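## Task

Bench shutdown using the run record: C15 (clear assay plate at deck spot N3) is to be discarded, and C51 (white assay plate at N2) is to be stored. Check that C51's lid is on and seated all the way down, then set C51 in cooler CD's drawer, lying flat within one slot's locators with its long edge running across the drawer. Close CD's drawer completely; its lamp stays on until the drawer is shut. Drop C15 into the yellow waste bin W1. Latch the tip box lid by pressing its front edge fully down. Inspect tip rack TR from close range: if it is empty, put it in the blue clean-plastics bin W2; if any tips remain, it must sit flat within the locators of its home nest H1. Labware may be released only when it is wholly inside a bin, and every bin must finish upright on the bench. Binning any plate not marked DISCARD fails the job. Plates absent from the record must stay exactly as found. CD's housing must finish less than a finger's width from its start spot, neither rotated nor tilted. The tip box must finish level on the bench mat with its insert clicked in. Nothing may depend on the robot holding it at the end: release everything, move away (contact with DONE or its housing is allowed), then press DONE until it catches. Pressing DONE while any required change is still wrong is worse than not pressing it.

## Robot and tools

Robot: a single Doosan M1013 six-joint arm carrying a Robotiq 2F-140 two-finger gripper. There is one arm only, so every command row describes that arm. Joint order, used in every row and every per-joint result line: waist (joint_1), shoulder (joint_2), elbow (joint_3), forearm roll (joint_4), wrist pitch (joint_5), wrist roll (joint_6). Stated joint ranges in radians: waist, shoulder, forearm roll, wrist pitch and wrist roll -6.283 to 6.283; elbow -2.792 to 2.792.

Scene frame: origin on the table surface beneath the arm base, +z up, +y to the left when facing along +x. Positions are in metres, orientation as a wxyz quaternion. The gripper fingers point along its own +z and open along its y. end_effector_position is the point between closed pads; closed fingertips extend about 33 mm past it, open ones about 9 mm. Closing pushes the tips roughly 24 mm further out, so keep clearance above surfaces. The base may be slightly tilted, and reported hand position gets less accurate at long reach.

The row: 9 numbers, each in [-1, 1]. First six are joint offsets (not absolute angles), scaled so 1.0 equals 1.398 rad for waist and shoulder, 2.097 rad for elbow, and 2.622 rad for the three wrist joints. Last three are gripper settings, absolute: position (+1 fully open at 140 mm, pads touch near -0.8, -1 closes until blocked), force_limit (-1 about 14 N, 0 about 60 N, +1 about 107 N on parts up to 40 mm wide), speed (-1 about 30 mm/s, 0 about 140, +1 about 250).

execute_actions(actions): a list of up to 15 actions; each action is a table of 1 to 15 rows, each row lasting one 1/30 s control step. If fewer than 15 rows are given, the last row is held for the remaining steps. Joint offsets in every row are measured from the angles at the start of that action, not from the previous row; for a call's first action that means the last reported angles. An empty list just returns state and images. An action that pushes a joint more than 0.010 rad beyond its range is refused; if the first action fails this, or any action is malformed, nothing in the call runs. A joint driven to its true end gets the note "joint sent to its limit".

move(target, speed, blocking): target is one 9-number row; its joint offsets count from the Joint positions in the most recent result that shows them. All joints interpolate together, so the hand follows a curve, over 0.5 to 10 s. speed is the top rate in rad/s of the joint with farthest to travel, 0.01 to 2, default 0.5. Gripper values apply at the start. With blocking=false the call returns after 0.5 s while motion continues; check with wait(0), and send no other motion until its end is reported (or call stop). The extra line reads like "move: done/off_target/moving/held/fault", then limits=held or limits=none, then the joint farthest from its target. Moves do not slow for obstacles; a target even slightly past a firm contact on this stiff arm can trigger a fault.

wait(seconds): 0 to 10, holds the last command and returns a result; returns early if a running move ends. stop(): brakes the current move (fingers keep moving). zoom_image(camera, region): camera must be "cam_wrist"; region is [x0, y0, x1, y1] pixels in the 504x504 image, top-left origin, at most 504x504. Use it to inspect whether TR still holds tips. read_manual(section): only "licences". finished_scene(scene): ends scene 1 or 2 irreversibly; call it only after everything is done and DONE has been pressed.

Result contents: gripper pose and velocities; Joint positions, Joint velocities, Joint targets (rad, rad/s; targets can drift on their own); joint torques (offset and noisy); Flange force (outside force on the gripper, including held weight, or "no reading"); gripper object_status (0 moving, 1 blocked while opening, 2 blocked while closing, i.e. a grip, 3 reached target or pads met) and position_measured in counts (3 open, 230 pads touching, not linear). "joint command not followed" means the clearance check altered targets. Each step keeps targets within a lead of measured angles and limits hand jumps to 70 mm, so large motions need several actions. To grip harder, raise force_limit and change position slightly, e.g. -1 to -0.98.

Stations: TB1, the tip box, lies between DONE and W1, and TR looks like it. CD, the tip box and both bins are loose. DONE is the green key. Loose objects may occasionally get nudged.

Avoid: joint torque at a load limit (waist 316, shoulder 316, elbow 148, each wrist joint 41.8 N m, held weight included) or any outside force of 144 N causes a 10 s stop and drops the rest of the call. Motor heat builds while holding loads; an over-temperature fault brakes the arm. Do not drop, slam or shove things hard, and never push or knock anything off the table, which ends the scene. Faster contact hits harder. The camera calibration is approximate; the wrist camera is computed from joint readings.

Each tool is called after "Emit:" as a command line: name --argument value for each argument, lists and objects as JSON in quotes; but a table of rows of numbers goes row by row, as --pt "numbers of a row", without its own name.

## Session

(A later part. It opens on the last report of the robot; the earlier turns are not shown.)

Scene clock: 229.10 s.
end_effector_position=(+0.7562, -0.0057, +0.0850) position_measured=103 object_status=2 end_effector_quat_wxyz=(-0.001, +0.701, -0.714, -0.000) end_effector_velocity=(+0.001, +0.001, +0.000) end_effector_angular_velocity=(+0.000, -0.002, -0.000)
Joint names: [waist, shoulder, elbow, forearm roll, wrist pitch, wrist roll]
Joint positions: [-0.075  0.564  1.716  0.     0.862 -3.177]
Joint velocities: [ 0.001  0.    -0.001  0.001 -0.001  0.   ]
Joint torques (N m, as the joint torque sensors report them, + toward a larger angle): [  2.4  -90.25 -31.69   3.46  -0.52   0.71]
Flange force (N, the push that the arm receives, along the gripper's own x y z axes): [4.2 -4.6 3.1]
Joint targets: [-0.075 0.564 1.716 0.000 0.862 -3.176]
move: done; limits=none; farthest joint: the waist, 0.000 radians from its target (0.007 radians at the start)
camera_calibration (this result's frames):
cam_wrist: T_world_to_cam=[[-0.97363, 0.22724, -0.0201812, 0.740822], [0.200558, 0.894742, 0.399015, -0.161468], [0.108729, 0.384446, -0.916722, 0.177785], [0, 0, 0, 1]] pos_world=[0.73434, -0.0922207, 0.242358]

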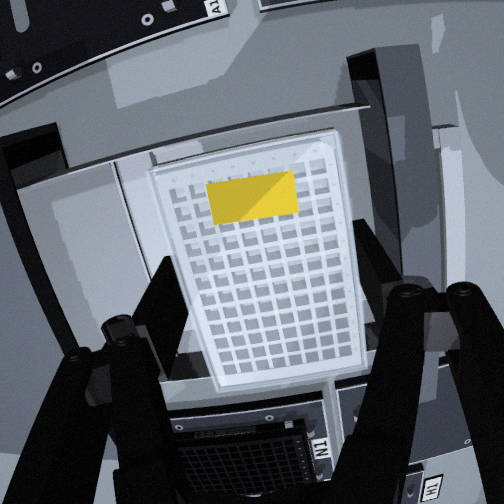

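Lower 15 mm.

Emit:
move --target '[0,0.011,0.003,0,-0.0084,0,-1,-0.5,-0.9]' --speed 0.01

Scene clock: 234.80 s.
end_effector_position=(+0.7563, -0.0057, +0.0708) position_measured=103 object_status=2 end_effector_quat_wxyz=(-0.001, +0.701, -0.714, -0.000) end_effector_velocity=(+0.000, +0.001, -0.001) end_effector_angular_velocity=(+0.001, +0.000, -0.000)
Joint names: [waist, shoulder, elbow, forearm roll, wrist pitch, wrist roll]
Joint positions: [-0.075  0.579  1.723  0.     0.84  -3.177]
Joint velocities: [ 0.001  0.001 -0.     0.002 -0.001  0.   ]
Joint torques (N m, as the joint torque sensors report them, + toward a larger angle): [  2.62 -91.42 -30.79   3.42  -0.09   0.42]
Flange force (N, the push that the arm receives, along the gripper's own x y z axes): [3.7 -5.7 4.4]
Joint targets: [-0.075 0.579 1.723 0.000 0.840 -3.177]
move: done; limits=none; farthest joint: the waist, 0.000 radians from its target (0.000 radians at the start)
camera_calibration (this result's frames):
cam_wrist: T_world_to_cam=[[-0.973621, 0.227246, -0.0205286, 0.74071], [0.200423, 0.89475, 0.399065, -0.155734], [0.109054, 0.384424, -0.916693, 0.164459], [0, 0, 0, 1]] pos_world=[0.734448, -0.0922027, 0.228112]

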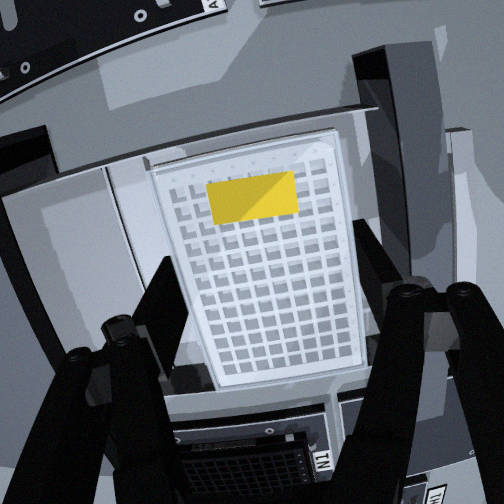

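Emit:
move --target '[0,0.009,0.0024,0,-0.0067,0,-1,-0.5,-0.9]' --speed 0.01

Emit:
zoom_image --camera "cam_wrist" --region '[80,80,420,420]'

Scene clock: 239.33 s.
end_effector_position=(+0.7562, -0.0056, +0.0592) position_measured=103 object_status=2 end_effector_quat_wxyz=(-0.001, +0.701, -0.714, -0.000) end_effector_velocity=(+0.000, -0.000, +0.001) end_effector_angular_velocity=(-0.000, -0.002, -0.000)
Joint names: [waist, shoulder, elbow, forearm roll, wrist pitch, wrist roll]
Joint positions: [-0.075  0.592  1.728  0.     0.822 -3.177]
Joint velocities: [-0.    -0.002  0.001 -0.    -0.002  0.   ]
Joint torques (N m, as the joint torque sensors report them, + toward a larger angle): [  2.54 -91.36 -29.94   3.37  -0.24   0.61]
Flange force (N, the push that the arm receives, along the gripper's own x y z axes): [3.8 -4.7 2.0]
Joint targets: [-0.075 0.592 1.728 0.000 0.822 -3.177]
move: done; limits=none; farthest joint: the waist, 0.000 radians from its target (0.000 radians at the start)
camera_calibration (this result's frames):
cam_wrist: T_world_to_cam=[[-0.973621, 0.227249, -0.0204812, 0.740329], [0.200445, 0.89475, 0.399054, -0.151132], [0.10901, 0.384423, -0.916698, 0.153899], [0, 0, 0, 1]] pos_world=[0.734317, -0.0921763, 0.216552]

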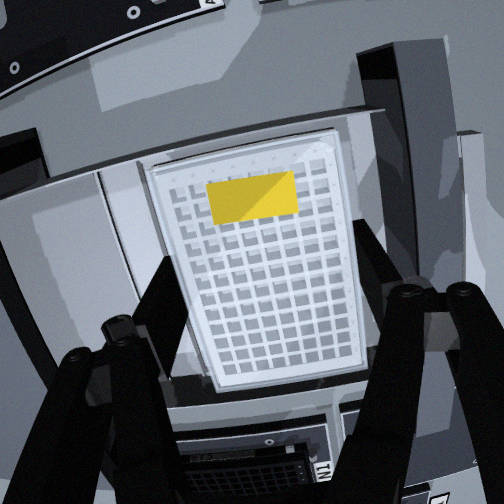

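Region (80, 80, 420, 420) of cam_wrist's 504x504 image, scaled by 1.482, with more detail than that image has.

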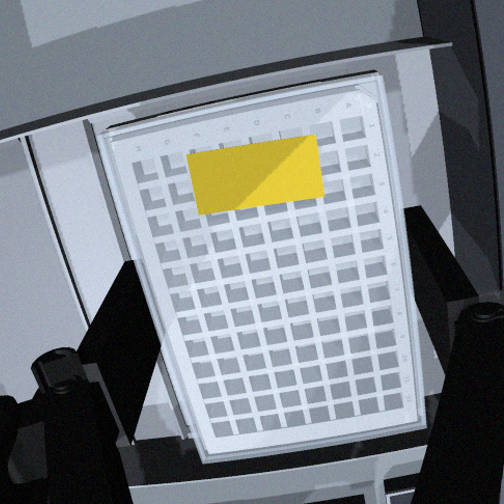

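Looks plausible. Continue.

Emit:
move --target '[0,0.0045,0.0012,0,-0.0034,0,-1,-0.5,-0.9]' --speed 0.01

Emit:
move --target '[0,0.0023,0.0006,0,-0.0017,0,-1,-0.5,-0.9]' --speed 0.01

Scene clock: 245.87 s.
end_effector_position=(+0.7561, -0.0056, +0.0534) position_measured=103 object_status=2 end_effector_quat_wxyz=(-0.001, +0.701, -0.714, -0.000) end_effector_velocity=(+0.001, +0.000, -0.000) end_effector_angular_velocity=(+0.001, -0.001, -0.001)
Joint names: [waist, shoulder, elbow, forearm roll, wrist pitch, wrist roll]
Joint positions: [-0.075  0.598  1.73   0.     0.813 -3.177]
Joint velocities: [-0.     0.    -0.001  0.001 -0.    -0.   ]
Joint torques (N m, as the joint torque sensors report them, + toward a larger angle): [  3.63 -92.36 -29.92   3.42  -0.44   0.53]
Flange force (N, the push that the arm receives, along the gripper's own x y z axes): [5.3 -5.5 2.8]
Joint targets: [-0.075 0.598 1.730 0.000 0.813 -3.177]
move: done; limits=none; farthest joint: the waist, 0.000 radians from its target (0.000 radians at the start)
camera_calibration (this result's frames):
cam_wrist: T_world_to_cam=[[-0.973619, 0.227251, -0.0205876, 0.740122], [0.200404, 0.894752, 0.399069, -0.148799], [0.10911, 0.384415, -0.91669, 0.148552], [0, 0, 0, 1]] pos_world=[0.734208, -0.0921608, 0.210794]

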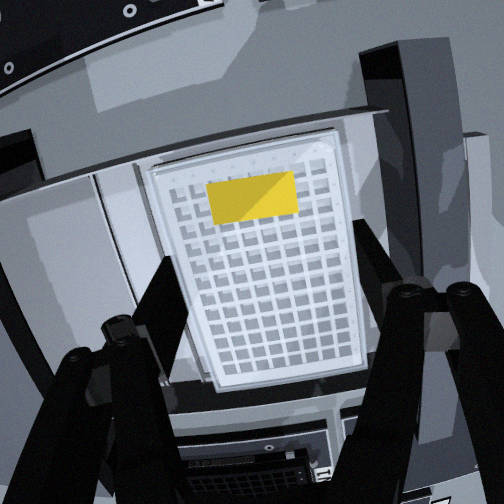

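Scene clock: 246.57 s.
end_effector_position=(+0.7560, -0.0056, +0.0505) position_measured=103 object_status=2 end_effector_quat_wxyz=(-0.001, +0.701, -0.714, -0.000) end_effector_velocity=(-0.000, +0.001, +0.001) end_effector_angular_velocity=(+0.001, -0.000, -0.000)
Joint names: [waist, shoulder, elbow, forearm roll, wrist pitch, wrist roll]
Joint positions: [-0.075  0.601  1.731  0.     0.809 -3.177]
Joint velocities: [ 0.    -0.001  0.001  0.001  0.     0.   ]
Joint torques (N m, as the joint torque sensors report them, + toward a larger angle): [  2.09 -92.05 -29.93   3.3   -0.43   0.57]
Flange force (N, the push that the arm receives, along the gripper's own x y z axes): [3.1 -4.8 2.7]
Joint targets: [-0.075 0.601 1.731 0.000 0.809 -3.177]
move: done; limits=none; farthest joint: the waist, 0.000 radians from its target (0.000 radians at the start)
camera_calibration (this result's frames):
cam_wrist: T_world_to_cam=[[-0.973619, 0.227252, -0.0205735, 0.739984], [0.200411, 0.894752, 0.399066, -0.147632], [0.109097, 0.384415, -0.916691, 0.145892], [0, 0, 0, 1]] pos_world=[0.734133, -0.0921519, 0.207877]

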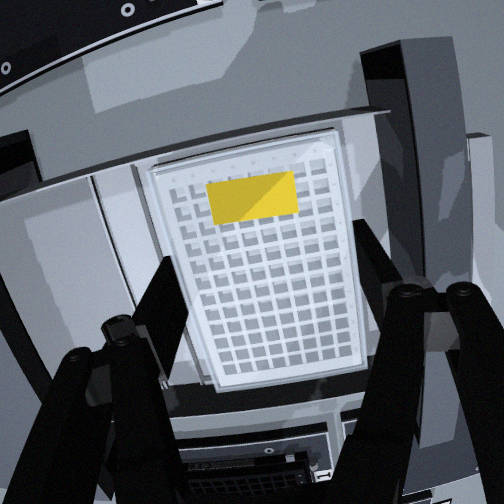

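Emit:
zoom_image --camera "cam_wrist" --region '[100,90,400,270]'

Region (100, 90, 400, 270) of cam_wrist's 504x504 image, scaled by 1.680, with more detail than that image has; it fills the top 302 rows of this view, and the rest is white.

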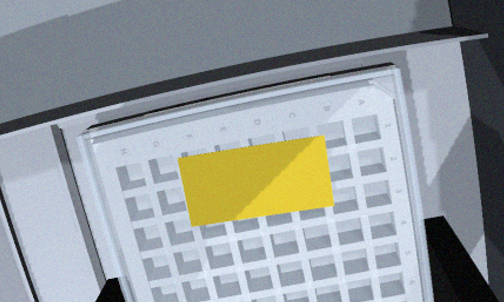

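Emit:
move --target '[0,0.0024,-0.003,0,0.001,0,-1,-0.5,-0.9]' --speed 0.01

Emit:
zoom_image --camera "cam_wrist" --region '[100,90,400,270]'

Scene clock: 256.13 s.
end_effector_position=(+0.7590, -0.0058, +0.0505) position_measured=103 object_status=2 end_effector_quat_wxyz=(-0.001, +0.701, -0.714, -0.000) end_effector_velocity=(+0.001, +0.000, +0.001) end_effector_angular_velocity=(+0.000, -0.002, +0.000)
Joint names: [waist, shoulder, elbow, forearm roll, wrist pitch, wrist roll]
Joint positions: [-0.075  0.605  1.725  0.     0.811 -3.177]
Joint velocities: [ 0.    -0.001 -0.001  0.001 -0.    -0.   ]
Joint torques (N m, as the joint torque sensors report them, + toward a larger angle): [  2.84 -92.92 -29.87   3.3   -0.43   0.58]
Flange force (N, the push that the arm receives, along the gripper's own x y z axes): [4.4 -5.5 3.0]
Joint targets: [-0.075 0.605 1.725 0.000 0.811 -3.177]
move: done; limits=none; farthest joint: the waist, 0.000 radians from its target (0.000 radians at the start)
camera_calibration (this result's frames):
cam_wrist: T_world_to_cam=[[-0.973612, 0.227252, -0.02088, 0.742882], [0.200287, 0.894759, 0.399114, -0.147992], [0.109382, 0.384401, -0.916663, 0.145425], [0, 0, 0, 1]] pos_world=[0.737013, -0.0923055, 0.207883]

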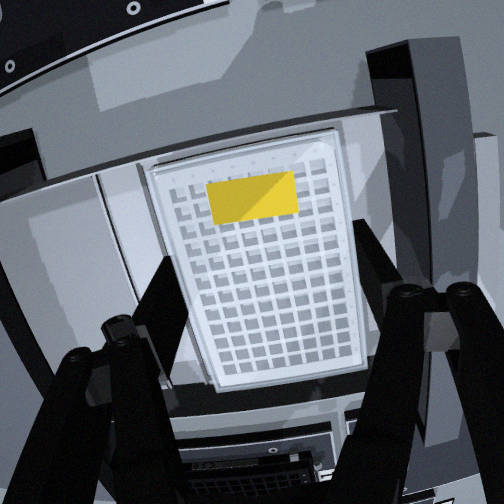

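Region (100, 90, 400, 270) of cam_wrist's 504x504 image, scaled by 1.680, with more detail than that image has; it fills the top 302 rows of this view, and the rest is white.

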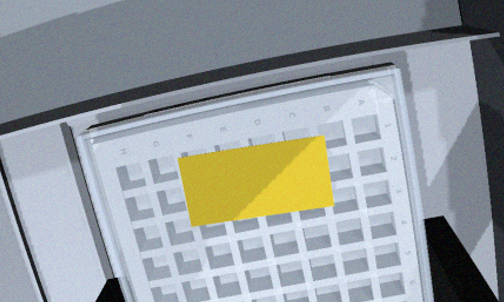

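Emit:
move --target '[0,0.0011,0.0003,0,-0.0008,0,-1,-0.5,-0.9]' --speed 0.01

Emit:
move --target '[0,0,0,0,0,0,0.29,-0.5,-0.9]'

Emit:
move --target '[0,-0.045,-0.012,0,0.0336,0,0.29,-0.5,-0.9]' --speed 0.05

Emit:
move --target '[0,0,0,0,0,0,-1,-0.5,0]'

Scene clock: 263.43 s.
end_effector_position=(+0.7589, -0.0058, +0.0491) position_measured=103 object_status=2 end_effector_quat_wxyz=(-0.001, +0.701, -0.714, -0.000) end_effector_velocity=(-0.001, -0.000, -0.001) end_effector_angular_velocity=(-0.001, +0.002, +0.002)
Joint names: [waist, shoulder, elbow, forearm roll, wrist pitch, wrist roll]
Joint positions: [-0.075  0.606  1.726  0.     0.809 -3.177]
Joint velocities: [ 0.     0.001  0.001 -0.002  0.    -0.   ]
Joint torques (N m, as the joint torque sensors report them, + toward a larger angle): [  3.55 -89.29 -28.73   3.45  -0.32   0.54]
Flange force (N, the push that the arm receives, along the gripper's own x y z axes): [5.1 -3.6 -0.7]
Joint targets: [-0.075 0.606 1.726 0.000 0.809 -3.177]
move: done; limits=none; farthest joint: the waist, 0.000 radians from its target (0.000 radians at the start)
camera_calibration (this result's frames):
cam_wrist: T_world_to_cam=[[-0.973613, 0.227252, -0.0208257, 0.742786], [0.200309, 0.894757, 0.399106, -0.147441], [0.109332, 0.384403, -0.916668, 0.144184], [0, 0, 0, 1]] pos_world=[0.736956, -0.0923001, 0.206483]

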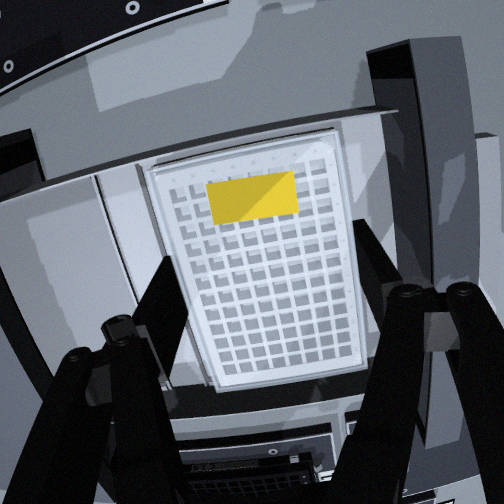

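Scene clock: 263.93 s.
end_effector_position=(+0.7589, -0.0058, +0.0491) position_measured=93 object_status=3 end_effector_quat_wxyz=(-0.001, +0.701, -0.714, -0.000) end_effector_velocity=(+0.001, +0.000, +0.001) end_effector_angular_velocity=(-0.000, -0.002, +0.000)
Joint names: [waist, shoulder, elbow, forearm roll, wrist pitch, wrist roll]
Joint positions: [-0.075  0.606  1.726  0.     0.809 -3.177]
Joint velocities: [ 0.    -0.001 -0.001 -0.     0.     0.   ]
Joint torques (N m, as the joint torque sensors report them, + toward a larger angle): [  2.36 -92.54 -29.61   3.3   -0.33   0.56]
Flange force (N, the push that the arm receives, along the gripper's own x y z axes): [3.6 -5.6 2.9]
Joint targets: [-0.075 0.606 1.726 0.000 0.809 -3.177]
move: done; limits=none; farthest joint: the waist, 0.000 radians from its target (0.000 radians at the start)
camera_calibration (this result's frames):
cam_wrist: T_world_to_cam=[[-0.973614, 0.227252, -0.020781, 0.742761], [0.200327, 0.894757, 0.399099, -0.147439], [0.10929, 0.384405, -0.916673, 0.14419], [0, 0, 0, 1]] pos_world=[0.73694, -0.0922991, 0.206453]

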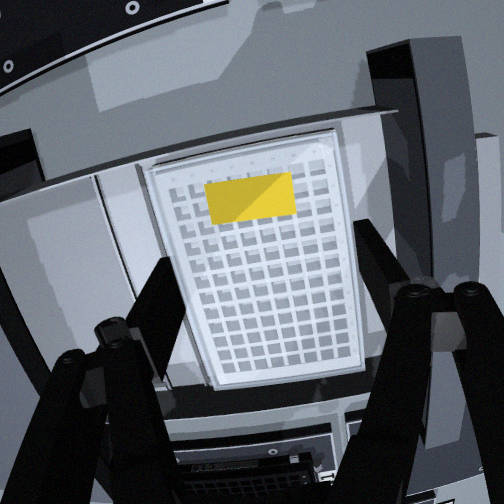

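Scene clock: 266.00 s.
end_effector_position=(+0.7584, -0.0058, +0.1074) position_measured=93 object_status=3 end_effector_quat_wxyz=(-0.001, +0.701, -0.714, -0.000) end_effector_velocity=(-0.001, -0.001, -0.002) end_effector_angular_velocity=(-0.001, +0.003, +0.000)
Joint names: [waist, shoulder, elbow, forearm roll, wrist pitch, wrist roll]
Joint positions: [-0.075  0.543  1.701  0.     0.897 -3.177]
Joint velocities: [-0.001  0.002  0.001 -0.001  0.     0.   ]
Joint torques (N m, as the joint torque sensors report them, + toward a larger angle): [  2.84 -87.89 -32.34   3.53  -0.51   0.65]
Flange force (N, the push that the arm receives, along the gripper's own x y z axes): [4.8 -4.2 2.5]
Joint targets: [-0.075 0.543 1.701 0.000 0.897 -3.177]
move: done; limits=none; farthest joint: the waist, 0.000 radians from its target (0.000 radians at the start)
camera_calibration (this result's frames):
cam_wrist: T_world_to_cam=[[-0.973619, 0.227233, -0.0207617, 0.743539], [0.200316, 0.894753, 0.399112, -0.170525], [0.109268, 0.384424, -0.916667, 0.197682], [0, 0, 0, 1]] pos_world=[0.736482, -0.0923729, 0.264704]

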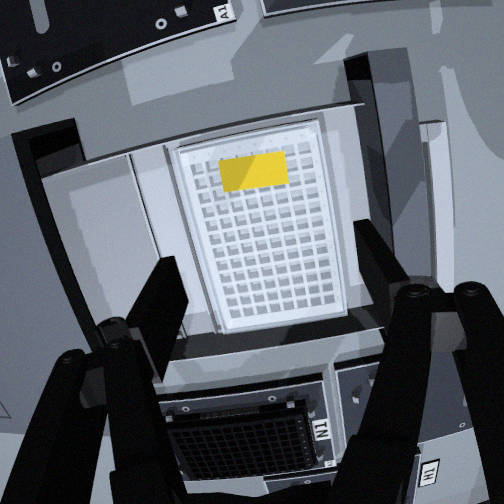

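Scene clock: 266.83 s.
end_effector_position=(+0.7584, -0.0058, +0.1074) position_measured=232 object_status=3 end_effector_quat_wxyz=(-0.001, +0.701, -0.714, -0.000) end_effector_velocity=(+0.001, -0.000, +0.000) end_effector_angular_velocity=(-0.000, -0.002, -0.000)
Joint names: [waist, shoulder, elbow, forearm roll, wrist pitch, wrist roll]
Joint positions: [-0.075  0.543  1.701  0.     0.897 -3.177]
Joint velocities: [-0.     0.    -0.     0.    -0.001 -0.   ]
Joint torques (N m, as the joint torque sensors report them, + toward a larger angle): [  2.97 -89.4  -32.22   3.7   -0.43   0.51]
Flange force (N, the push that the arm receives, along the gripper's own x y z axes): [4.5 -5.3 2.1]
Joint targets: [-0.075 0.543 1.701 0.000 0.897 -3.177]
move: done; limits=none; farthest joint: the waist, 0.000 radians from its target (0.000 radians at the start)
camera_calibration (this result's frames):
cam_wrist: T_world_to_cam=[[-0.973619, 0.227233, -0.0207708, 0.743544], [0.200312, 0.894753, 0.399113, -0.170529], [0.109276, 0.384424, -0.916666, 0.197691], [0, 0, 0, 1]] pos_world=[0.736485, -0.092373, 0.264721]

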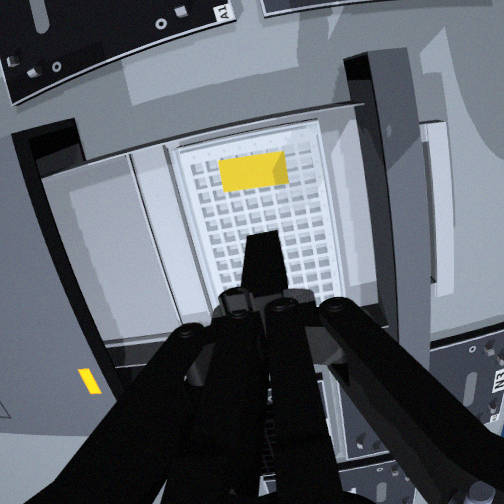

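Probe centre.

Emit:
move --target '[0,0.027,0.0072,0,-0.0202,0,-1,-0.5,0]' --speed 0.03

Emit:
move --target '[0,0.0012,0.0003,0,-0.0009,0,-1,-0.5,0]' --speed 0.01

Emit:
move --target '[0,0.0009,0.0002,0,-0.0006,0,-1,-0.5,0]' --speed 0.01

Emit:
move --target '[0,0.0007,0.0002,0,-0.0005,0,-1,-0.5,0]' --speed 0.01

Scene clock: 279.17 s.
end_effector_position=(+0.7593, -0.0058, +0.0723) position_measured=232 object_status=3 end_effector_quat_wxyz=(-0.001, +0.701, -0.714, -0.000) end_effector_velocity=(-0.000, +0.000, -0.001) end_effector_angular_velocity=(+0.002, +0.000, -0.002)
Joint names: [waist, shoulder, elbow, forearm roll, wrist pitch, wrist roll]
Joint positions: [-0.075  0.581  1.716  0.     0.845 -3.177]
Joint velocities: [-0.     0.001  0.     0.002 -0.001  0.   ]
Joint torques (N m, as the joint torque sensors report them, + toward a larger angle): [  3.84 -90.23 -30.84   3.56  -0.53   0.59]
Flange force (N, the push that the arm receives, along the gripper's own x y z axes): [5.5 -4.2 1.9]
Joint targets: [-0.075 0.581 1.716 0.000 0.844 -3.177]
move: done; limits=none; farthest joint: the waist, 0.000 radians from its target (0.000 radians at the start)
camera_calibration (this result's frames):
cam_wrist: T_world_to_cam=[[-0.973614, 0.227245, -0.0208859, 0.743659], [0.200278, 0.894757, 0.399121, -0.156705], [0.109386, 0.384407, -0.91666, 0.165396], [0, 0, 0, 1]] pos_world=[0.737329, -0.0923592, 0.229688]

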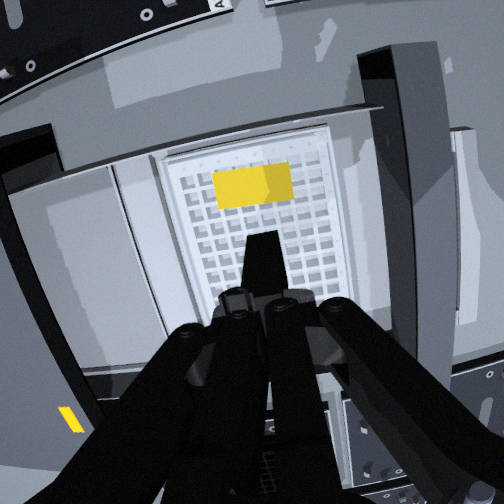

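Scene clock: 279.87 s.
end_effector_position=(+0.7593, -0.0058, +0.0708) position_measured=232 object_status=3 end_effector_quat_wxyz=(-0.001, +0.701, -0.714, -0.000) end_effector_velocity=(-0.001, +0.000, -0.001) end_effector_angular_velocity=(+0.001, +0.001, -0.001)
Joint names: [waist, shoulder, elbow, forearm roll, wrist pitch, wrist roll]
Joint positions: [-0.075  0.583  1.716  0.     0.842 -3.177]
Joint velocities: [-0.     0.001  0.002  0.001 -0.002  0.   ]
Joint torques (N m, as the joint torque sensors report them, + toward a larger angle): [  2.74 -91.38 -30.59   3.41  -0.3    0.55]
Flange force (N, the push that the arm receives, along the gripper's own x y z axes): [4.2 -5.5 3.1]
Joint targets: [-0.075 0.583 1.716 0.000 0.842 -3.177]
move: done; limits=none; farthest joint: the waist, 0.000 radians from its target (0.000 radians at the start)
camera_calibration (this result's frames):
cam_wrist: T_world_to_cam=[[-0.973612, 0.227245, -0.020939, 0.743661], [0.200257, 0.894759, 0.399129, -0.156088], [0.109436, 0.384404, -0.916656, 0.163957], [0, 0, 0, 1]] pos_world=[0.737352, -0.0923578, 0.228163]

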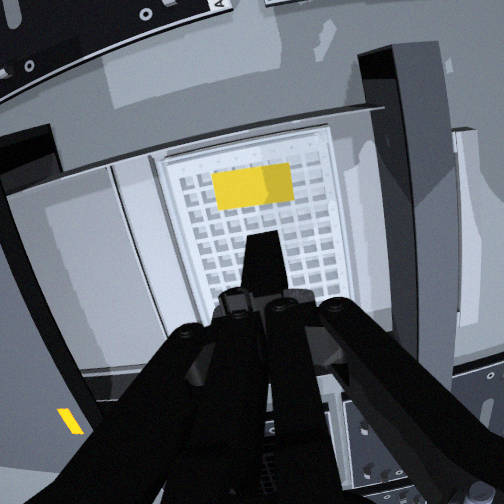

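Scene clock: 280.57 s.
end_effector_position=(+0.7593, -0.0058, +0.0697) position_measured=232 object_status=3 end_effector_quat_wxyz=(-0.001, +0.701, -0.714, -0.000) end_effector_velocity=(-0.001, -0.000, -0.000) end_effector_angular_velocity=(-0.001, +0.001, +0.000)
Joint names: [waist, shoulder, elbow, forearm roll, wrist pitch, wrist roll]
Joint positions: [-0.075  0.584  1.717  0.     0.841 -3.177]
Joint velocities: [-0.    -0.001  0.001 -0.001  0.     0.   ]
Joint torques (N m, as the joint torque sensors report them, + toward a larger angle): [  2.8  -91.49 -30.45   3.49  -0.42   0.51]
Flange force (N, the push that the arm receives, along the gripper's own x y z axes): [4.3 -5.7 2.5]
Joint targets: [-0.075 0.584 1.717 0.000 0.841 -3.177]
move: done; limits=none; farthest joint: the waist, 0.000 radians from its target (0.000 radians at the start)
camera_calibration (this result's frames):
cam_wrist: T_world_to_cam=[[-0.973614, 0.227246, -0.0208375, 0.743625], [0.200298, 0.894757, 0.399113, -0.155672], [0.109341, 0.384409, -0.916665, 0.163001], [0, 0, 0, 1]] pos_world=[0.737362, -0.0923565, 0.227043]

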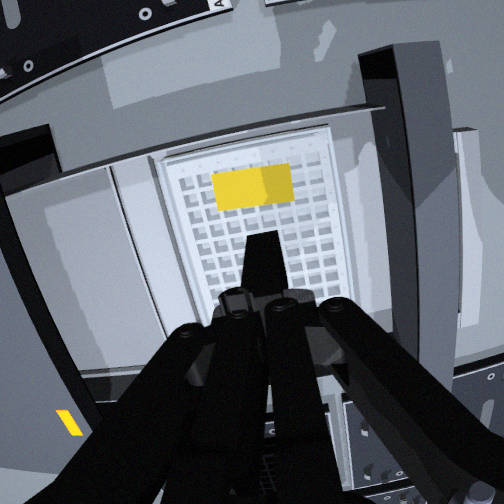

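Scene clock: 281.27 s.
end_effector_position=(+0.7593, -0.0058, +0.0688) position_measured=232 object_status=3 end_effector_quat_wxyz=(-0.001, +0.701, -0.714, -0.000) end_effector_velocity=(-0.001, -0.000, -0.001) end_effector_angular_velocity=(+0.000, +0.003, -0.000)
Joint names: [waist, shoulder, elbow, forearm roll, wrist pitch, wrist roll]
Joint positions: [-0.075  0.585  1.717  0.     0.839 -3.177]
Joint velocities: [-0.     0.002  0.001  0.     0.     0.   ]
Joint torques (N m, as the joint torque sensors report them, + toward a larger angle): [  2.37 -89.65 -29.8    3.47  -0.52   0.53]
Flange force (N, the push that the arm receives, along the gripper's own x y z axes): [3.4 -5.1 0.9]
Joint targets: [-0.075 0.585 1.717 0.000 0.839 -3.177]
move: done; limits=none; farthest joint: the waist, 0.000 radians from its target (0.000 radians at the start)
camera_calibration (this result's frames):
cam_wrist: T_world_to_cam=[[-0.973616, 0.227246, -0.0207612, 0.743562], [0.200329, 0.894755, 0.399101, -0.15533], [0.10927, 0.384412, -0.916672, 0.162233], [0, 0, 0, 1]] pos_world=[0.737334, -0.0923534, 0.226144]

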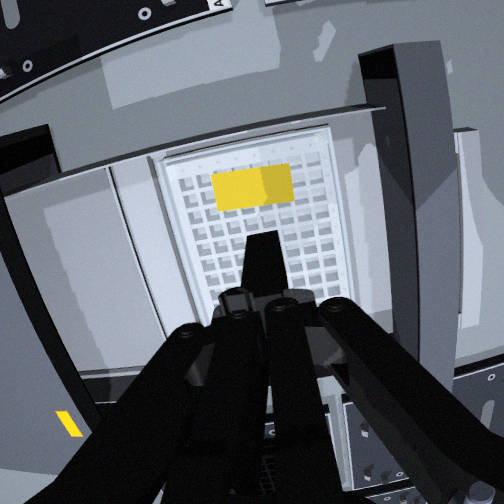

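Emit:
move --target '[0,-0.0223,0.0244,0,-0.007,0,-1,-0.5,0]' --speed 0.02

Emit:
move --target '[0,0.0008,0.0002,0,-0.0006,0,-1,-0.5,0]' --speed 0.01

Emit:
move --target '[0,0.0008,0.0002,0,-0.0006,0,-1,-0.5,0]' --speed 0.01

Scene clock: 291.33 s.
end_effector_position=(+0.7350, -0.0045, +0.0709) position_measured=232 object_status=3 end_effector_quat_wxyz=(-0.001, +0.701, -0.714, -0.001) end_effector_velocity=(-0.000, -0.000, +0.000) end_effector_angular_velocity=(+0.001, -0.000, -0.001)
Joint names: [waist, shoulder, elbow, forearm roll, wrist pitch, wrist roll]
Joint positions: [-0.075  0.554  1.768  0.     0.821 -3.177]
Joint velocities: [-0.    -0.001  0.     0.001  0.    -0.   ]
Joint torques (N m, as the joint torque sensors report them, + toward a larger angle): [  2.97 -88.16 -30.08   3.36  -0.42   0.54]
Flange force (N, the push that the arm receives, along the gripper's own x y z axes): [4.7 -5.3 2.7]
Joint targets: [-0.075 0.554 1.768 0.000 0.821 -3.177]
move: done; limits=none; farthest joint: the waist, 0.000 radians from its target (0.000 radians at the start)
camera_calibration (this result's frames):
cam_wrist: T_world_to_cam=[[-0.973649, 0.227249, -0.0191491, 0.719554], [0.200983, 0.894721, 0.398848, -0.152935], [0.107771, 0.384489, -0.916817, 0.167472], [0, 0, 0, 1]] pos_world=[0.713281, -0.091075, 0.228318]

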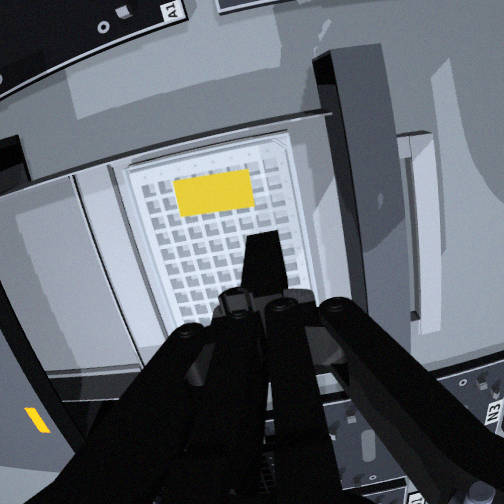

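Scene clock: 292.03 s.
end_effector_position=(+0.7350, -0.0045, +0.0700) position_measured=232 object_status=3 end_effector_quat_wxyz=(-0.001, +0.701, -0.714, -0.001) end_effector_velocity=(-0.000, +0.001, -0.000) end_effector_angular_velocity=(+0.002, +0.000, -0.001)
Joint names: [waist, shoulder, elbow, forearm roll, wrist pitch, wrist roll]
Joint positions: [-0.075  0.555  1.769  0.     0.819 -3.177]
Joint velocities: [ 0.     0.     0.     0.002 -0.    -0.   ]
Joint torques (N m, as the joint torque sensors report them, + toward a larger angle): [  2.71 -87.94 -30.11   3.39  -0.21   0.65]
Flange force (N, the push that the arm receives, along the gripper's own x y z axes): [4.3 -4.5 3.1]
Joint targets: [-0.075 0.555 1.769 0.000 0.819 -3.177]
move: done; limits=none; farthest joint: the waist, 0.000 radians from its target (0.000 radians at the start)
camera_calibration (this result's frames):
cam_wrist: T_world_to_cam=[[-0.973647, 0.227249, -0.0192059, 0.719558], [0.20096, 0.894723, 0.398856, -0.152537], [0.107824, 0.384486, -0.916812, 0.166542], [0, 0, 0, 1]] pos_world=[0.713292, -0.0910739, 0.227348]

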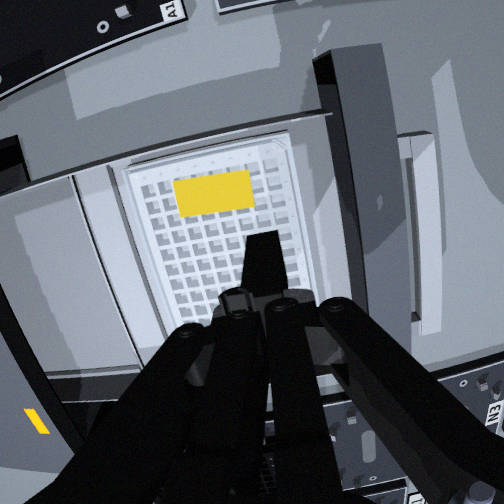

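Scene clock: 292.73 s.
end_effector_position=(+0.7350, -0.0045, +0.0690) position_measured=232 object_status=3 end_effector_quat_wxyz=(-0.001, +0.701, -0.714, -0.001) end_effector_velocity=(-0.001, -0.001, +0.000) end_effector_angular_velocity=(+0.000, +0.001, -0.001)
Joint names: [waist, shoulder, elbow, forearm roll, wrist pitch, wrist roll]
Joint positions: [-0.075  0.556  1.769  0.     0.818 -3.177]
Joint velocities: [-0.001 -0.001  0.001  0.     0.001  0.   ]
Joint torques (N m, as the joint torque sensors report them, + toward a larger angle): [  2.28 -84.27 -29.22   3.31  -0.87   0.64]
Flange force (N, the push that the arm receives, along the gripper's own x y z axes): [4.1 -2.3 -2.9]
Joint targets: [-0.075 0.556 1.769 0.000 0.818 -3.177]
move: done; limits=none; farthest joint: the waist, 0.000 radians from its target (0.000 radians at the start)
camera_calibration (this result's frames):
cam_wrist: T_world_to_cam=[[-0.973646, 0.227249, -0.0192492, 0.719557], [0.200943, 0.894724, 0.398862, -0.152138], [0.107864, 0.384483, -0.916809, 0.165614], [0, 0, 0, 1]] pos_world=[0.713301, -0.0910729, 0.22637]

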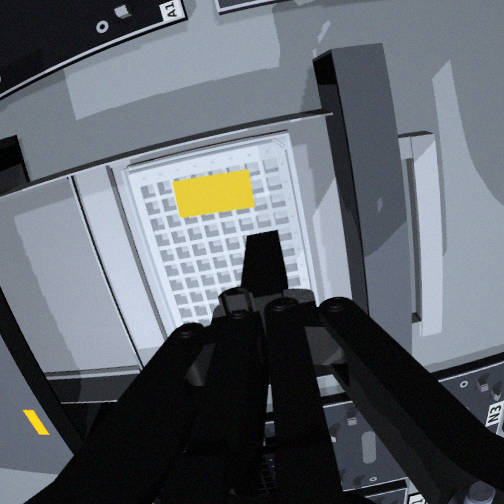

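Slightly higher here; drag +x 4 mm.

Emit:
move --target '[0,0.0036,-0.004,0,0.0013,0,-1,-0.5,0]' --speed 0.01

Emit:
zoom_image --camera "cam_wrist" --region '[60,100,360,340]'

Scene clock: 297.97 s.
end_effector_position=(+0.7389, -0.0047, +0.0687) position_measured=232 object_status=3 end_effector_quat_wxyz=(-0.001, +0.701, -0.714, -0.001) end_effector_velocity=(-0.001, -0.000, -0.000) end_effector_angular_velocity=(-0.000, +0.001, -0.001)
Joint names: [waist, shoulder, elbow, forearm roll, wrist pitch, wrist roll]
Joint positions: [-0.075  0.561  1.761  0.     0.821 -3.177]
Joint velocities: [-0.    -0.     0.001 -0.     0.001  0.   ]
Joint torques (N m, as the joint torque sensors report them, + toward a larger angle): [  1.74 -84.01 -28.98   3.24  -1.42   0.63]
Flange force (N, the push that the arm receives, along the gripper's own x y z axes): [3.0 -2.4 -4.7]
Joint targets: [-0.075 0.561 1.761 0.000 0.821 -3.177]
move: done; limits=none; farthest joint: the waist, 0.000 radians from its target (0.000 radians at the start)
camera_calibration (this result's frames):
cam_wrist: T_world_to_cam=[[-0.973648, 0.227248, -0.0191983, 0.723384], [0.200963, 0.894723, 0.398855, -0.152639], [0.107816, 0.384486, -0.916813, 0.165056], [0, 0, 0, 1]] pos_world=[0.717201, -0.0912802, 0.226094]

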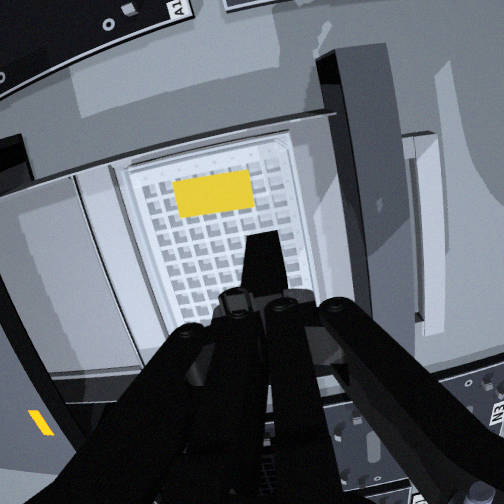

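Region (60, 100, 360, 340) of cam_wrist's 504x504 image, scaled by 1.680, with more detail than that image has; it fills the top 403 rows of this view, and the rest is white.

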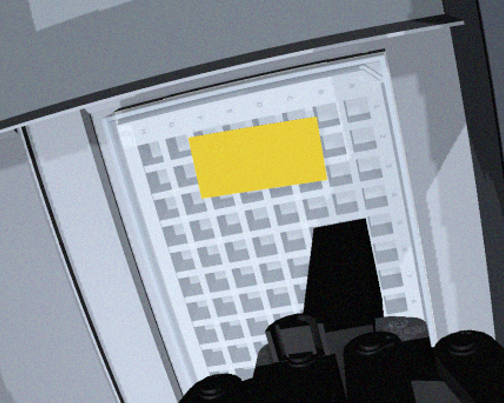

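Emit:
move --target '[0,-0.002,-0.0005,0,0.0015,0,-1,-0.5,0]' --speed 0.01

Emit:
move --target '[0.04,0,0,0,0,0.02,-1,-0.5,0]' --speed 0.03

Emit:
move --target '[0,0.0008,0.0002,0,-0.0006,0,-1,-0.5,0]' --speed 0.01

Emit:
move --target '[0,0.0008,0.0002,0,-0.0006,0,-1,-0.5,0]' --speed 0.01

Scene clock: 304.30 s.
end_effector_position=(+0.7388, -0.0047, +0.0712) position_measured=232 object_status=3 end_effector_quat_wxyz=(-0.001, +0.701, -0.714, -0.001) end_effector_velocity=(-0.000, +0.000, +0.000) end_effector_angular_velocity=(-0.000, +0.002, +0.001)
Joint names: [waist, shoulder, elbow, forearm roll, wrist pitch, wrist roll]
Joint positions: [-0.075  0.558  1.76   0.     0.825 -3.177]
Joint velocities: [ 0.    -0.    -0.    -0.001  0.002 -0.   ]
Joint torques (N m, as the joint torque sensors report them, + toward a larger angle): [  3.56 -88.23 -30.01   3.54  -0.52   0.52]
Flange force (N, the push that the arm receives, along the gripper's own x y z axes): [5.5 -5.3 2.6]
Joint targets: [-0.075 0.558 1.760 0.000 0.825 -3.177]
move: done; limits=none; farthest joint: the waist, 0.000 radians from its target (0.000 radians at the start)
camera_calibration (this result's frames):
cam_wrist: T_world_to_cam=[[-0.97365, 0.227247, -0.0190962, 0.723386], [0.201003, 0.89472, 0.39884, -0.153641], [0.107721, 0.384492, -0.916822, 0.167393], [0, 0, 0, 1]] pos_world=[0.717175, -0.0912829, 0.228561]

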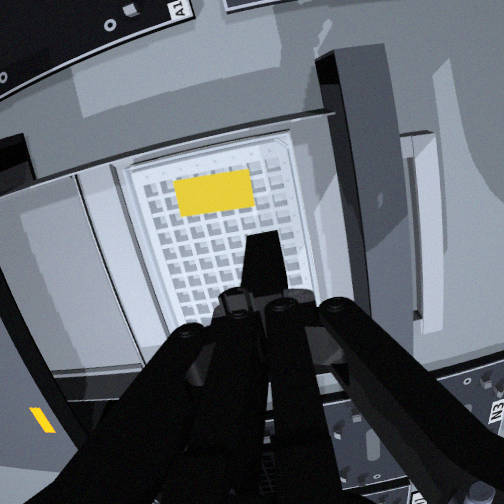

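Scene clock: 306.43 s.
end_effector_position=(+0.7380, +0.0365, +0.0713) position_measured=232 object_status=3 end_effector_quat_wxyz=(-0.001, +0.702, -0.712, -0.001) end_effector_velocity=(-0.001, -0.000, -0.001) end_effector_angular_velocity=(-0.001, +0.002, +0.000)
Joint names: [waist, shoulder, elbow, forearm roll, wrist pitch, wrist roll]
Joint positions: [-0.019  0.558  1.76   0.     0.825 -3.124]
Joint velocities: [ 0.     0.001  0.    -0.001  0.001  0.001]
Joint torques (N m, as the joint torque sensors report them, + toward a larger angle): [  2.71 -87.45 -30.2    3.39  -0.41   0.5 ]
Flange force (N, the push that the arm receives, along the gripper's own x y z axes): [4.0 -4.3 2.1]
Joint targets: [-0.019 0.558 1.760 0.000 0.825 -3.124]
move: done; limits=none; farthest joint: the waist, 0.000 radians from its target (0.056 radians at the start)
camera_calibration (this result's frames):
cam_wrist: T_world_to_cam=[[-0.974436, 0.223849, -0.0191123, 0.713858], [0.197883, 0.895449, 0.398765, -0.188128], [0.106377, 0.384789, -0.916854, 0.152676], [0, 0, 0, 1]] pos_world=[0.716595, -0.0500859, 0.228644]

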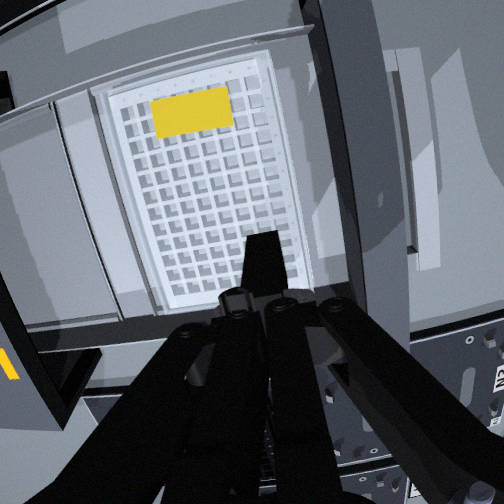

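Scene clock: 307.13 s.
end_effector_position=(+0.7380, +0.0365, +0.0703) position_measured=232 object_status=3 end_effector_quat_wxyz=(-0.001, +0.702, -0.712, -0.001) end_effector_velocity=(-0.001, -0.000, -0.002) end_effector_angular_velocity=(-0.000, +0.002, +0.000)
Joint names: [waist, shoulder, elbow, forearm roll, wrist pitch, wrist roll]
Joint positions: [-0.019  0.559  1.76   0.     0.824 -3.124]
Joint velocities: [ 0.     0.002  0.001 -0.    -0.001 -0.   ]
Joint torques (N m, as the joint torque sensors report them, + toward a larger angle): [  2.61 -87.83 -29.95   3.4   -0.47   0.47]
Flange force (N, the push that the arm receives, along the gripper's own x y z axes): [3.7 -5.0 2.3]
Joint targets: [-0.019 0.559 1.760 0.000 0.824 -3.124]
move: done; limits=none; farthest joint: the waist, 0.000 radians from its target (0.000 radians at the start)
camera_calibration (this result's frames):
cam_wrist: T_world_to_cam=[[-0.974436, 0.223848, -0.0191637, 0.713858], [0.19786, 0.895449, 0.398775, -0.187739], [0.106425, 0.384789, -0.916848, 0.151735], [0, 0, 0, 1]] pos_world=[0.716606, -0.0500707, 0.227664]

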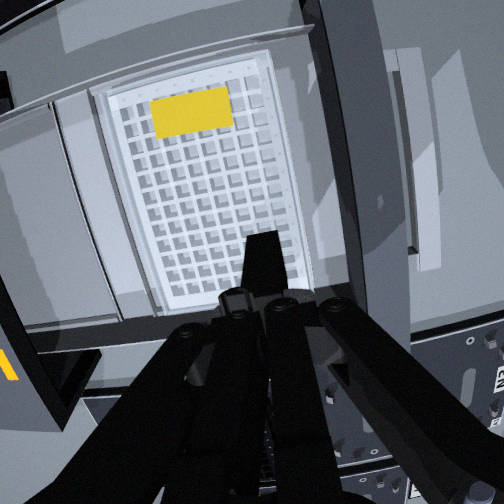

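Scene clock: 307.83 s.
end_effector_position=(+0.7380, +0.0366, +0.0693) position_measured=232 object_status=3 end_effector_quat_wxyz=(-0.001, +0.702, -0.712, -0.001) end_effector_velocity=(-0.000, +0.000, -0.000) end_effector_angular_velocity=(-0.000, +0.002, -0.000)
Joint names: [waist, shoulder, elbow, forearm roll, wrist pitch, wrist roll]
Joint positions: [-0.019  0.56   1.761  0.     0.822 -3.124]
Joint velocities: [ 0.     0.    -0.    -0.     0.001  0.   ]
Joint torques (N m, as the joint torque sensors report them, + toward a larger angle): [  2.41 -86.56 -29.5    3.32  -0.62   0.62]
Flange force (N, the push that the arm receives, along the gripper's own x y z axes): [3.9 -4.3 -0.2]
Joint targets: [-0.019 0.560 1.761 0.000 0.822 -3.124]
move: done; limits=none; farthest joint: the waist, 0.000 radians from its target (0.000 radians at the start)
camera_calibration (this result's frames):
cam_wrist: T_world_to_cam=[[-0.974435, 0.223848, -0.0192039, 0.713857], [0.197844, 0.895449, 0.398783, -0.18734], [0.106463, 0.384789, -0.916844, 0.150802], [0, 0, 0, 1]] pos_world=[0.716616, -0.0500691, 0.226678]

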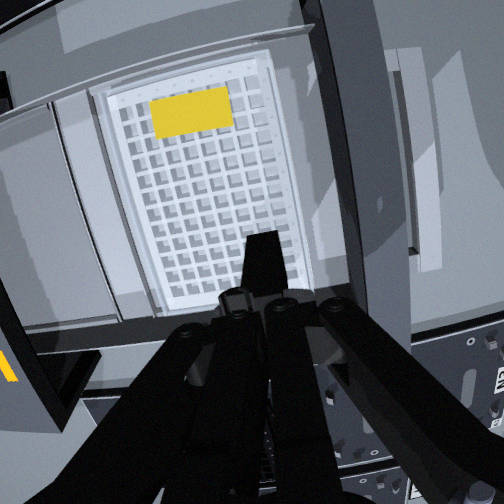

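Emit:
move --target '[-0.04,0.0345,-0.045,0,0.0176,-0.02,-1,-0.5,0]' --speed 0.03

Scene clock: 316.97 s.
end_effector_position=(+0.7809, -0.0070, +0.0720) position_measured=232 object_status=3 end_effector_quat_wxyz=(-0.001, +0.701, -0.714, -0.001) end_effector_velocity=(+0.002, -0.000, +0.001) end_effector_angular_velocity=(+0.001, -0.003, -0.001)
Joint names: [waist, shoulder, elbow, forearm roll, wrist pitch, wrist roll]
Joint positions: [-0.075  0.609  1.666  0.     0.868 -3.177]
Joint velocities: [-0.001 -0.001 -0.002  0.001 -0.    -0.   ]
Joint torques (N m, as the joint torque sensors report them, + toward a larger angle): [  3.15 -94.67 -31.17   3.43  -0.4    0.5 ]
Flange force (N, the push that the arm receives, along the gripper's own x y z axes): [4.5 -6.4 2.8]
Joint targets: [-0.075 0.609 1.666 0.000 0.868 -3.177]
move: done; limits=none; farthest joint: the waist, 0.000 radians from its target (0.056 radians at the start)
camera_calibration (this result's frames):
cam_wrist: T_world_to_cam=[[-0.97365, 0.227238, -0.0191904, 0.764842], [0.200956, 0.894721, 0.398863, -0.16039], [0.107807, 0.384496, -0.91681, 0.16445], [0, 0, 0, 1]] pos_world=[0.759191, -0.0935276, 0.229421]

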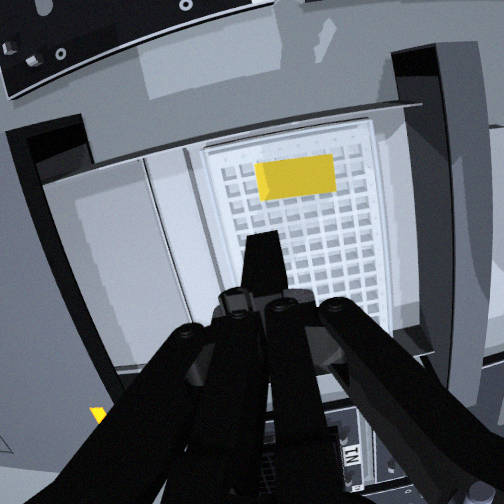

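Emit:
move --target '[0,0.0018,0.0005,0,-0.0014,0,-1,-0.5,0]' --speed 0.01

Emit:
move --target '[0,0.0007,0.0002,0,-0.0005,0,-1,-0.5,0]' --speed 0.01

Emit:
zoom_image --camera "cam_wrist" --region '[120,100,320,300]'

Scene clock: 323.90 s.
end_effector_position=(+0.7809, -0.0070, +0.0697) position_measured=232 object_status=3 end_effector_quat_wxyz=(-0.001, +0.701, -0.714, -0.001) end_effector_velocity=(-0.000, -0.000, -0.000) end_effector_angular_velocity=(+0.001, +0.000, -0.001)
Joint names: [waist, shoulder, elbow, forearm roll, wrist pitch, wrist roll]
Joint positions: [-0.075  0.611  1.667  0.     0.865 -3.177]
Joint velocities: [-0.001  0.     0.001  0.001 -0.001  0.   ]
Joint torques (N m, as the joint torque sensors report them, + toward a larger angle): [  2.89 -94.5  -31.     3.61  -0.36   0.61]
Flange force (N, the push that the arm receives, along the gripper's own x y z axes): [4.2 -6.2 3.0]
Joint targets: [-0.075 0.611 1.667 0.000 0.865 -3.177]
move: done; limits=none; farthest joint: the waist, 0.000 radians from its target (0.000 radians at the start)
camera_calibration (this result's frames):
cam_wrist: T_world_to_cam=[[-0.973646, 0.227245, -0.0192954, 0.764831], [0.200919, 0.894722, 0.398878, -0.159389], [0.107907, 0.38449, -0.916801, 0.162184], [0, 0, 0, 1]] pos_world=[0.759199, -0.0935528, 0.227025]

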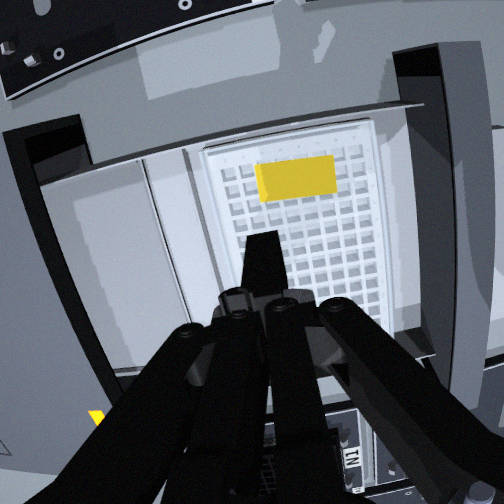

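Scene clock: 324.60 s.
end_effector_position=(+0.7809, -0.0070, +0.0687) position_measured=232 object_status=3 end_effector_quat_wxyz=(-0.001, +0.701, -0.714, -0.001) end_effector_velocity=(-0.000, +0.000, -0.000) end_effector_angular_velocity=(-0.000, +0.000, +0.000)
Joint names: [waist, shoulder, elbow, forearm roll, wrist pitch, wrist roll]
Joint positions: [-0.075  0.612  1.668  0.     0.863 -3.177]
Joint velocities: [ 0.    -0.     0.001 -0.    -0.001  0.   ]
Joint torques (N m, as the joint torque sensors report them, + toward a larger angle): [  2.54 -94.51 -31.15   3.66  -0.45   0.55]
Flange force (N, the push that the arm receives, along the gripper's own x y z axes): [3.7 -5.8 3.1]
Joint targets: [-0.075 0.612 1.668 0.000 0.863 -3.177]
move: done; limits=none; farthest joint: the waist, 0.000 radians from its target (0.000 radians at the start)
camera_calibration (this result's frames):
cam_wrist: T_world_to_cam=[[-0.973648, 0.227245, -0.0192109, 0.76477], [0.200954, 0.89472, 0.398865, -0.159038], [0.107829, 0.384494, -0.916808, 0.161391], [0, 0, 0, 1]] pos_world=[0.759173, -0.0935497, 0.226091]

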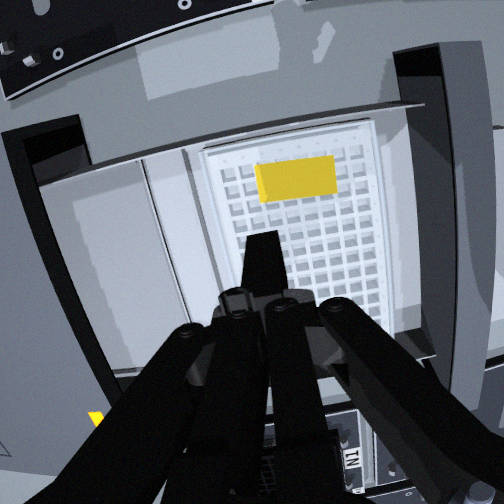

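Region (120, 100, 320, 300) of cam_wrist's 504x504 image, scaled by 2.520, with more detail than that image has.

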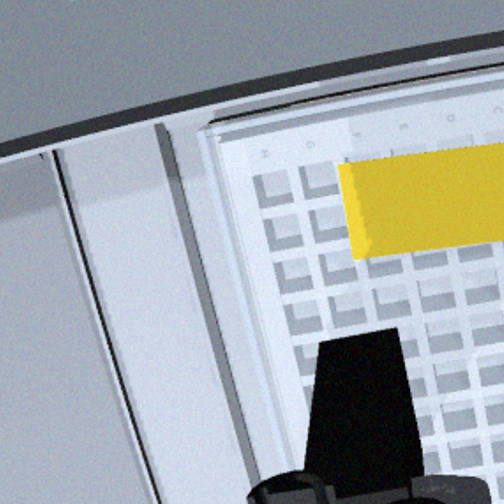

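Emit:
move --target '[0,-0.0192,0.0185,0,-0.0046,0,0.35,-0.5,-0.5]' --speed 0.03

Scene clock: 331.60 s.
end_effector_position=(+0.7628, -0.0060, +0.0730) position_measured=85 object_status=3 end_effector_quat_wxyz=(-0.001, +0.701, -0.714, -0.001) end_effector_velocity=(+0.000, +0.001, +0.001) end_effector_angular_velocity=(+0.000, -0.001, +0.000)
Joint names: [waist, shoulder, elbow, forearm roll, wrist pitch, wrist roll]
Joint positions: [-0.075  0.585  1.706  0.     0.851 -3.177]
Joint velocities: [ 0.001 -0.001 -0.     0.    -0.     0.   ]
Joint torques (N m, as the joint torque sensors report them, + toward a larger angle): [  2.54 -90.78 -31.01   3.47  -0.41   0.56]
Flange force (N, the push that the arm receives, along the gripper's own x y z axes): [4.0 -4.0 1.4]
Joint targets: [-0.075 0.585 1.706 0.000 0.851 -3.177]
move: done; limits=none; farthest joint: the waist, 0.000 radians from its target (0.000 radians at the start)
camera_calibration (this result's frames):
cam_wrist: T_world_to_cam=[[-0.973645, 0.227248, -0.0193145, 0.74707], [0.200915, 0.894723, 0.398879, -0.157953], [0.107925, 0.384486, -0.9168, 0.166841], [0, 0, 0, 1]] pos_world=[0.74111, -0.0925934, 0.230393]

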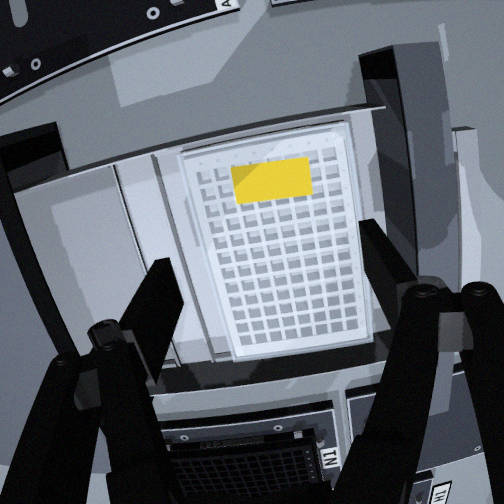

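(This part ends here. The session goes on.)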